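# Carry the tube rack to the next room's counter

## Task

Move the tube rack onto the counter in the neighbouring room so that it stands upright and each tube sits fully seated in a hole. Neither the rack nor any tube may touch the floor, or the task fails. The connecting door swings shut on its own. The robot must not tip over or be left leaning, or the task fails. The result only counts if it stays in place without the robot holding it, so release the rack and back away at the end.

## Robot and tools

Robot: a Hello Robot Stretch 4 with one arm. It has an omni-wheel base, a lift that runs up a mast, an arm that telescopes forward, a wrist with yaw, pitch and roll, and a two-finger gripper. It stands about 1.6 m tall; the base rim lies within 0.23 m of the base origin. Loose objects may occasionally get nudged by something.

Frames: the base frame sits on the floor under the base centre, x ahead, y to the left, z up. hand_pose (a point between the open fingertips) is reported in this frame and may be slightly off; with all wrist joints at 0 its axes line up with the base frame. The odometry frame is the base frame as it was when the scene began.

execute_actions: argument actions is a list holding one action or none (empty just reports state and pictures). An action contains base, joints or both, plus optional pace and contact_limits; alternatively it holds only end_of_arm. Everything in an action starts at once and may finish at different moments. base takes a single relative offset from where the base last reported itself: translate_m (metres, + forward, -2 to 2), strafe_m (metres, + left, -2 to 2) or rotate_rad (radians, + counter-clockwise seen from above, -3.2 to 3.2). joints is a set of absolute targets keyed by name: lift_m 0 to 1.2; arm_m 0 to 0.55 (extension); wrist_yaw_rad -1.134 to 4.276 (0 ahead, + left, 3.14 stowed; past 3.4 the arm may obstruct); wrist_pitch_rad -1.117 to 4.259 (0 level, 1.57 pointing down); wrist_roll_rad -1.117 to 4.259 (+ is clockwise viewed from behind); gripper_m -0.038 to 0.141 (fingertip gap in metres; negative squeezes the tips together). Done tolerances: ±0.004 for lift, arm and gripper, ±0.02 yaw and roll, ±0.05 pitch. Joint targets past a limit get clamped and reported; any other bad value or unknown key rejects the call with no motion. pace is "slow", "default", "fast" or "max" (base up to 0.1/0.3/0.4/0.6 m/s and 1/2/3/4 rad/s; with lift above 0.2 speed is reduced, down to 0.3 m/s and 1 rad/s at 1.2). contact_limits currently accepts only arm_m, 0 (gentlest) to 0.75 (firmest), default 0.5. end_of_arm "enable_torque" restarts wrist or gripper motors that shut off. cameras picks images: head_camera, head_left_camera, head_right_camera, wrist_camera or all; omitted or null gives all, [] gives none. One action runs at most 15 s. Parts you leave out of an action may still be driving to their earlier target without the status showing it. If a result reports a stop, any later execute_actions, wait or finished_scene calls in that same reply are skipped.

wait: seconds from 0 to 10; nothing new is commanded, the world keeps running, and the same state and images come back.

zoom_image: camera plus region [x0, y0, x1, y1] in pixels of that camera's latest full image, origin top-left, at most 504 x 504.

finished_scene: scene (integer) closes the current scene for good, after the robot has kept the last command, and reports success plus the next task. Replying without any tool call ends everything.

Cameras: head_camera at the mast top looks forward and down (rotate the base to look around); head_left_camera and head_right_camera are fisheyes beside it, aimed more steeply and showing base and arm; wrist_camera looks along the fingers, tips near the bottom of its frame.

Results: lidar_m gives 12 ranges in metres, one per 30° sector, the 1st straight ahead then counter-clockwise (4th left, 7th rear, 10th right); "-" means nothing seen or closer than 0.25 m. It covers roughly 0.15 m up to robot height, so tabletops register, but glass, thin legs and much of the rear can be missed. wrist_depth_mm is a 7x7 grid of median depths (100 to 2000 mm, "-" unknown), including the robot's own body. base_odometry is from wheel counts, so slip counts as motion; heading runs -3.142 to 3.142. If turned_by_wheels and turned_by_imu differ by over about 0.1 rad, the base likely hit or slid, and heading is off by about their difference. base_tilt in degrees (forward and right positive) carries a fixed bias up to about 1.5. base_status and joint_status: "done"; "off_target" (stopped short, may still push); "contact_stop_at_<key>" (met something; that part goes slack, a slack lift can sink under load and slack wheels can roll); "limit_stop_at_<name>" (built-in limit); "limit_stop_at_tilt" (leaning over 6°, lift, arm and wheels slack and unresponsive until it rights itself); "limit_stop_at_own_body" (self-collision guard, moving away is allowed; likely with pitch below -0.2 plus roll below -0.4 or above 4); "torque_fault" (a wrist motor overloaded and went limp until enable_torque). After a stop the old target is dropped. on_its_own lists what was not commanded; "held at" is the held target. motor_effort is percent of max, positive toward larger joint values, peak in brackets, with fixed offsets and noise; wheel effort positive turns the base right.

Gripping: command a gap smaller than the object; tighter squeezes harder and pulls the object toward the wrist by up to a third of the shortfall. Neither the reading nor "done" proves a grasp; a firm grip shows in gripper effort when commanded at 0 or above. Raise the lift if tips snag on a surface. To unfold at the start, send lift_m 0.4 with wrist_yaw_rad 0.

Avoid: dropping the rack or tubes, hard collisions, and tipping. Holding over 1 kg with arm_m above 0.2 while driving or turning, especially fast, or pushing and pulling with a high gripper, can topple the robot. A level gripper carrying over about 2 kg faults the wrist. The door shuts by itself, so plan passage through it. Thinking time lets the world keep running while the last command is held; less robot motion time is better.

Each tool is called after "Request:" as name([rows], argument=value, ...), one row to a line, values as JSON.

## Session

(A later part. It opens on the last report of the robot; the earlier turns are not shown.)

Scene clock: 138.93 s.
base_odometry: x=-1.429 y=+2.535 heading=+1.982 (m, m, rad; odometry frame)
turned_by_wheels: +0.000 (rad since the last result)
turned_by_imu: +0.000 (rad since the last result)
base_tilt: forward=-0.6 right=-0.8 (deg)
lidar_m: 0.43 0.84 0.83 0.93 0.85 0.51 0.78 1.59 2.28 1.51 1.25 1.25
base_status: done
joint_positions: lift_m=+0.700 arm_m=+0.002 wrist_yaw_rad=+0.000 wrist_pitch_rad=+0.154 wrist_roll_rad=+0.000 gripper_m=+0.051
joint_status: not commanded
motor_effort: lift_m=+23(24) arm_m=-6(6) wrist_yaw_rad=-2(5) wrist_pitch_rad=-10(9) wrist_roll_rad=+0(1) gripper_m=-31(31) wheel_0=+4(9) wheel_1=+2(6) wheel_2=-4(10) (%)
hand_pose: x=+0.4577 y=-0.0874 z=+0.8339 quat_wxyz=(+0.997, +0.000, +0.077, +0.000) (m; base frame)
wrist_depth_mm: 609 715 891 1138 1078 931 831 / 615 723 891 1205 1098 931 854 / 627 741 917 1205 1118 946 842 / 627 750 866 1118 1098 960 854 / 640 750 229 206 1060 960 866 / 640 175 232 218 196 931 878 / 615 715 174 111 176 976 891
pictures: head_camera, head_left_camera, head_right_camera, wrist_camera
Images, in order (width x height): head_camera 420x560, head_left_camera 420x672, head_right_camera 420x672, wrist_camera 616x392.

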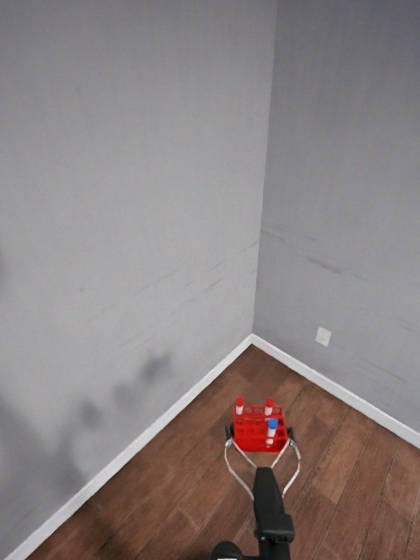

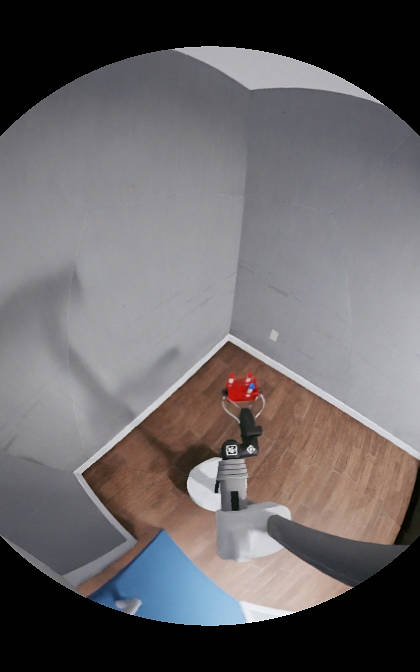

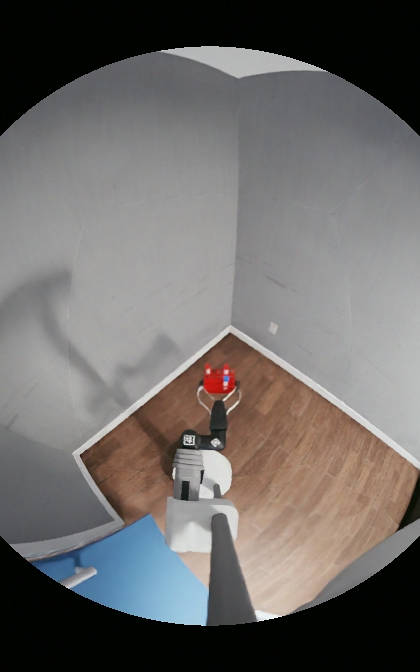

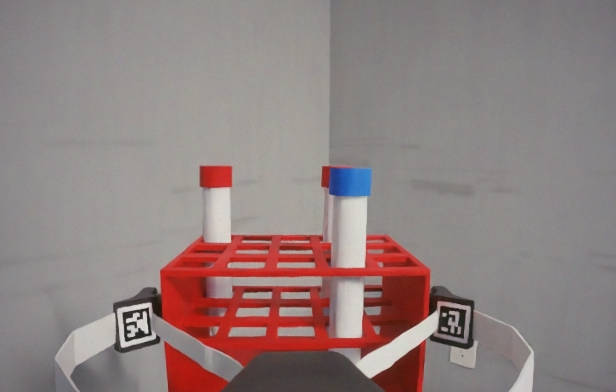

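Request:
execute_actions([
  {"base":{"rotate_rad":-2.15},"pace":"slow","joints":{"lift_m":0.92}},
], cameras=["head_camera"])

Request:
execute_actions([
  {"base":{"translate_m":1.55}},
], cameras=["head_camera","wrist_camera","head_left_camera"])

Scene clock: 147.43 s.
base_odometry: x=-1.429 y=+2.535 heading=-0.167 (m, m, rad; odometry frame)
turned_by_wheels: -2.149 (rad since the last result)
turned_by_imu: -2.185 (rad since the last result)
base_tilt: forward=-0.5 right=-0.8 (deg)
lidar_m: 0.41 1.59 1.27 1.25 1.03 0.83 0.83 0.90 0.85 0.77 0.94 1.44
base_status: done
joint_positions: lift_m=+0.920 arm_m=+0.002 wrist_yaw_rad=+0.000 wrist_pitch_rad=+0.154 wrist_roll_rad=+0.000 gripper_m=+0.051
joint_status: all done
motor_effort: lift_m=+26(27) arm_m=-6(6) wrist_yaw_rad=-2(2) wrist_pitch_rad=-10(9) wrist_roll_rad=+0(0) gripper_m=-31(31) wheel_0=+3(4) wheel_1=+2(6) wheel_2=+5(8) (%)
hand_pose: x=+0.4577 y=-0.0874 z=+1.0537 quat_wxyz=(+0.997, +0.000, +0.077, +0.000) (m; base frame)
wrist_depth_mm: 1576 - - - - - 1397 / 1618 - - - - - 1366 / 1618 - - - - - 1366 / 1661 - - - - - 1308 / 1661 - 230 204 - - 1308 / 1618 175 232 216 198 1618 1308 / 1499 1921 174 111 177 1863 1366
pictures: head_camera
Images, in order (width x height): head_camera 420x560.

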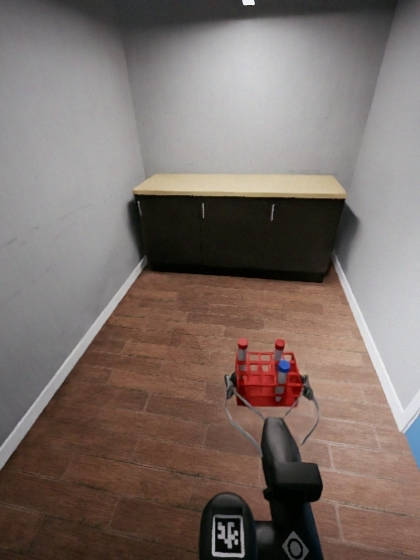

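Scene clock: 154.10 s.
base_odometry: x=+0.099 y=+2.278 heading=-0.167 (m, m, rad; odometry frame)
turned_by_wheels: +0.000 (rad since the last result)
turned_by_imu: -0.001 (rad since the last result)
base_tilt: forward=-0.6 right=-0.8 (deg)
lidar_m: 0.40 0.83 1.06 1.04 1.15 1.75 2.39 1.36 1.07 1.04 0.96 0.76
base_status: done
joint_positions: lift_m=+0.920 arm_m=+0.002 wrist_yaw_rad=+0.000 wrist_pitch_rad=+0.154 wrist_roll_rad=+0.000 gripper_m=+0.051
joint_status: not commanded
motor_effort: lift_m=+25(26) arm_m=-6(6) wrist_yaw_rad=-2(2) wrist_pitch_rad=-9(9) wrist_roll_rad=+0(0) gripper_m=-28(33) wheel_0=+2(10) wheel_1=+2(6) wheel_2=-1(12) (%)
hand_pose: x=+0.4577 y=-0.0874 z=+1.0537 quat_wxyz=(+0.997, +0.000, +0.077, +0.000) (m; base frame)
wrist_depth_mm: 1205 1160 1138 1118 1078 1060 1078 / 1205 1182 1182 1160 1098 1078 1060 / 1255 1205 1205 1160 1118 1118 1098 / 1255 1205 1182 1160 1160 1138 1098 / 878 917 229 205 750 931 931 / 597 175 230 217 197 525 559 / 615 597 174 111 176 544 530
pictures: head_camera, head_left_camera, wrist_camera
Images, in order (width x height): head_camera 420x560, head_left_camera 420x672, wrist_camera 616x392.

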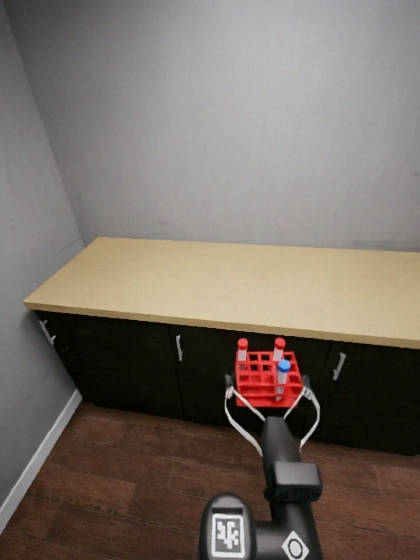

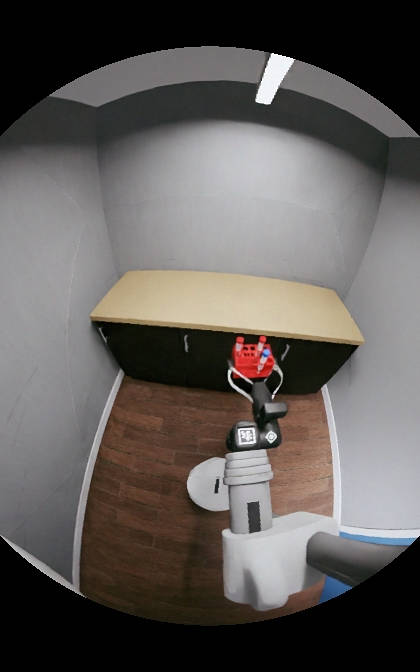

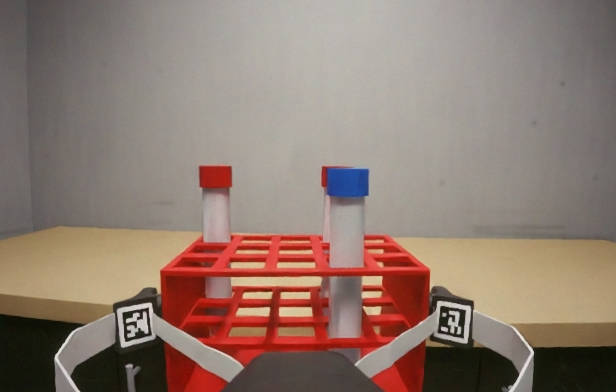

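Request:
execute_actions([
  {"base":{"translate_m":0.2},"joints":{"arm_m":0.32,"lift_m":0.85}},
], cameras=["head_camera","wrist_camera"])

Scene clock: 160.03 s.
base_odometry: x=+0.296 y=+2.245 heading=-0.166 (m, m, rad; odometry frame)
turned_by_wheels: +0.000 (rad since the last result)
turned_by_imu: +0.001 (rad since the last result)
base_tilt: forward=-0.6 right=-0.8 (deg)
lidar_m: 0.55 0.61 0.95 1.01 1.10 1.70 2.58 1.37 1.10 1.08 0.72 0.57
base_status: done
joint_positions: lift_m=+0.850 arm_m=+0.319 wrist_yaw_rad=+0.000 wrist_pitch_rad=+0.154 wrist_roll_rad=+0.000 gripper_m=+0.051
joint_status: all done
motor_effort: lift_m=+17(24) arm_m=+8(9) wrist_yaw_rad=-2(3) wrist_pitch_rad=-10(10) wrist_roll_rad=+0(1) gripper_m=-29(30) wheel_0=+2(9) wheel_1=+1(6) wheel_2=-2(13) (%)
hand_pose: x=+0.7747 y=-0.0874 z=+0.9844 quat_wxyz=(+0.997, +0.000, +0.077, +0.000) (m; base frame)
wrist_depth_mm: 661 640 634 615 603 585 574 / 668 654 640 621 609 597 585 / 683 661 640 634 615 603 591 / 691 676 654 647 627 621 609 / 609 621 229 205 517 621 609 / 375 175 230 217 197 362 387 / 266 260 174 111 176 265 289
pictures: head_camera, wrist_camera
Images, in order (width x height): head_camera 420x560, wrist_camera 616x392.

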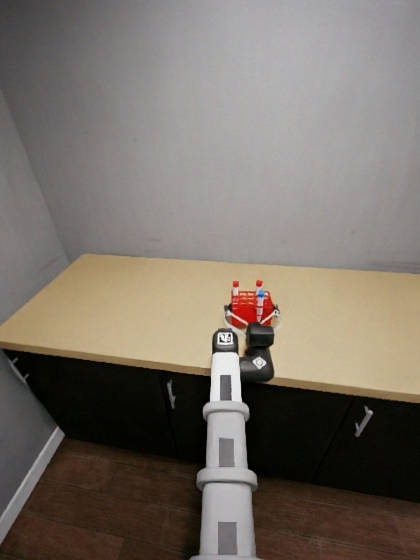

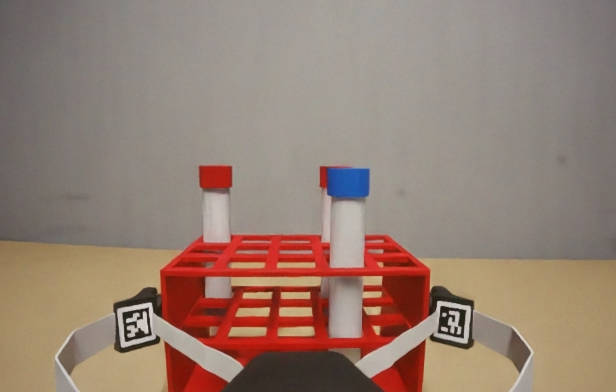

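Request:
execute_actions([
  {"joints":{"lift_m":0.82},"pace":"slow"},
], cameras=[])

Request:
execute_actions([
  {"joints":{"gripper_m":0.14}},
], cameras=["wrist_camera"])

Request:
execute_actions([
  {"joints":{"arm_m":0},"base":{"translate_m":-0.2}},
], cameras=["head_camera","wrist_camera"])

Request:
zoom_image(camera="wrist_camera", region=[230,150,380,270])

Scene clock: 167.67 s.
base_odometry: x=+0.296 y=+2.245 heading=-0.166 (m, m, rad; odometry frame)
turned_by_wheels: +0.000 (rad since the last result)
turned_by_imu: +0.002 (rad since the last result)
base_tilt: forward=-0.5 right=-0.9 (deg)
lidar_m: 0.57 0.61 0.95 1.01 1.11 1.70 2.58 1.38 1.12 1.08 0.71 0.55
base_status: not commanded
joint_positions: lift_m=+0.820 arm_m=+0.319 wrist_yaw_rad=+0.000 wrist_pitch_rad=+0.154 wrist_roll_rad=+0.000 gripper_m=+0.051
joint_status: all done
motor_effort: lift_m=+17(17) arm_m=+8(8) wrist_yaw_rad=-2(3) wrist_pitch_rad=-9(8) wrist_roll_rad=+0(1) gripper_m=-31(30) wheel_0=+2(2) wheel_1=+1(1) wheel_2=-2(2) (%)
hand_pose: x=+0.7747 y=-0.0874 z=+0.9544 quat_wxyz=(+0.997, +0.000, +0.077, +0.000) (m; base frame)
wrist_depth_mm: 661 647 627 609 603 585 580 / 668 647 634 627 609 597 585 / 676 661 654 634 627 597 597 / 676 676 654 640 627 615 597 / 492 508 229 205 421 525 517 / 306 175 230 216 197 294 314 / 216 212 174 111 176 216 236
pictures: none
No camera images: the call's "cameras" was empty. Leave "cameras" out to get every camera's image.

Scene clock: 169.57 s.
base_odometry: x=+0.296 y=+2.245 heading=-0.166 (m, m, rad; odometry frame)
turned_by_wheels: +0.000 (rad since the last result)
turned_by_imu: +0.000 (rad since the last result)
base_tilt: forward=-0.6 right=-0.8 (deg)
lidar_m: 0.56 0.60 0.94 1.01 1.12 1.74 2.58 1.41 1.11 1.08 0.71 0.55
base_status: not commanded
joint_positions: lift_m=+0.820 arm_m=+0.319 wrist_yaw_rad=+0.000 wrist_pitch_rad=+0.153 wrist_roll_rad=+0.000 gripper_m=+0.140
joint_status: all done
motor_effort: lift_m=+17(17) arm_m=+7(8) wrist_yaw_rad=-2(2) wrist_pitch_rad=-7(10) wrist_roll_rad=-1(0) gripper_m=-1(27) wheel_0=+2(2) wheel_1=+1(1) wheel_2=-2(2) (%)
hand_pose: x=+0.7747 y=-0.0874 z=+0.9546 quat_wxyz=(+0.997, +0.000, +0.076, +0.000) (m; base frame)
wrist_depth_mm: 654 634 627 621 603 585 574 / 668 654 634 621 615 597 580 / 676 661 647 627 615 609 591 / 683 676 654 640 627 615 603 / 500 512 247 219 421 530 521 / 306 209 220 224 200 297 317 / 232 226 220 111 228 229 236
pictures: wrist_camera
Images, in order (width x height): wrist_camera 616x392.

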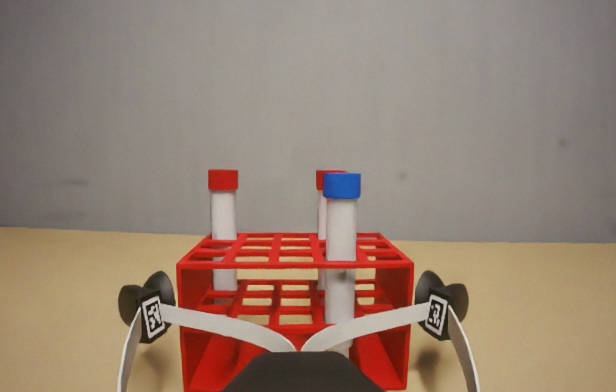

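Scene clock: 171.63 s.
base_odometry: x=+0.099 y=+2.278 heading=-0.166 (m, m, rad; odometry frame)
turned_by_wheels: +0.000 (rad since the last result)
turned_by_imu: +0.001 (rad since the last result)
base_tilt: forward=-0.6 right=-0.7 (deg)
lidar_m: 0.76 0.82 1.07 1.03 1.14 1.76 2.38 1.34 1.07 1.05 0.95 0.76
base_status: done
joint_positions: lift_m=+0.820 arm_m=+0.002 wrist_yaw_rad=+0.000 wrist_pitch_rad=+0.153 wrist_roll_rad=+0.000 gripper_m=+0.140
joint_status: all done
motor_effort: lift_m=+17(17) arm_m=-8(12) wrist_yaw_rad=-1(3) wrist_pitch_rad=-7(8) wrist_roll_rad=+0(1) gripper_m=+1(3) wheel_0=-1(6) wheel_1=-1(8) wheel_2=+3(14) (%)
hand_pose: x=+0.4579 y=-0.0875 z=+0.9547 quat_wxyz=(+0.997, +0.000, +0.076, +0.000) (m; base frame)
wrist_depth_mm: 1229 1182 1138 1138 1098 1078 1060 / 1205 1182 1182 1160 1138 1098 1078 / 1229 1205 1160 1160 1138 1098 1078 / 1255 1205 1205 866 1160 1138 1078 / 580 585 544 544 539 535 530 / 609 210 574 569 544 535 525 / 621 603 591 111 559 544 535
pictures: head_camera, wrist_camera
Images, in order (width x height): head_camera 420x560, wrist_camera 616x392.

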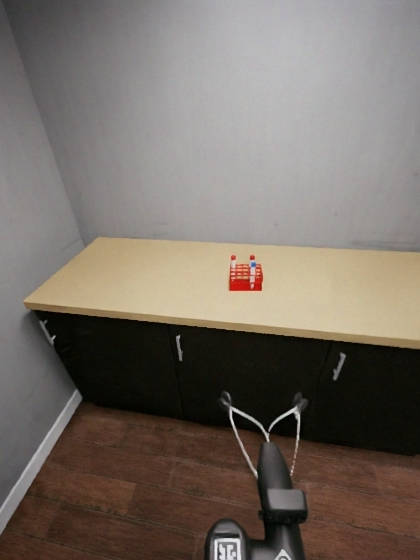

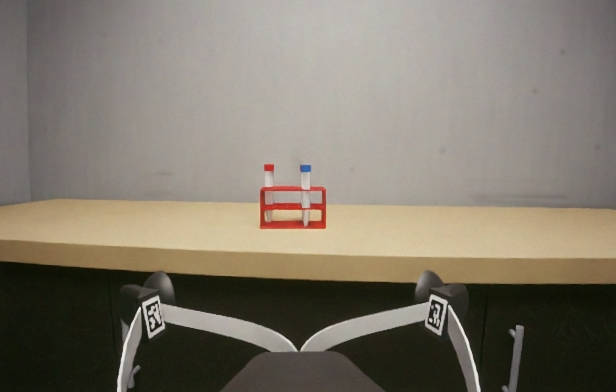

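Region (230, 150, 380, 270) of wrist_camera's 616x392 image, scaled by 3.360; it fills the top 403 rows of this view, and the rest is white.

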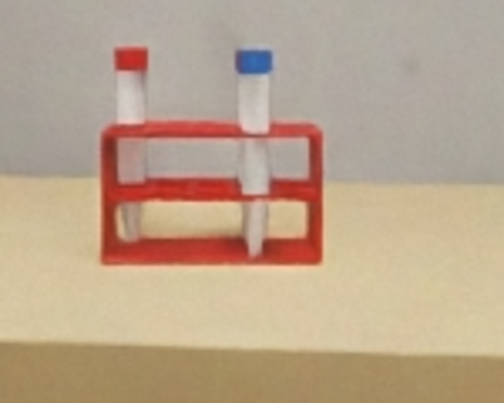

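Request:
finished_scene(scene=1)

The scene is finished: the task was done.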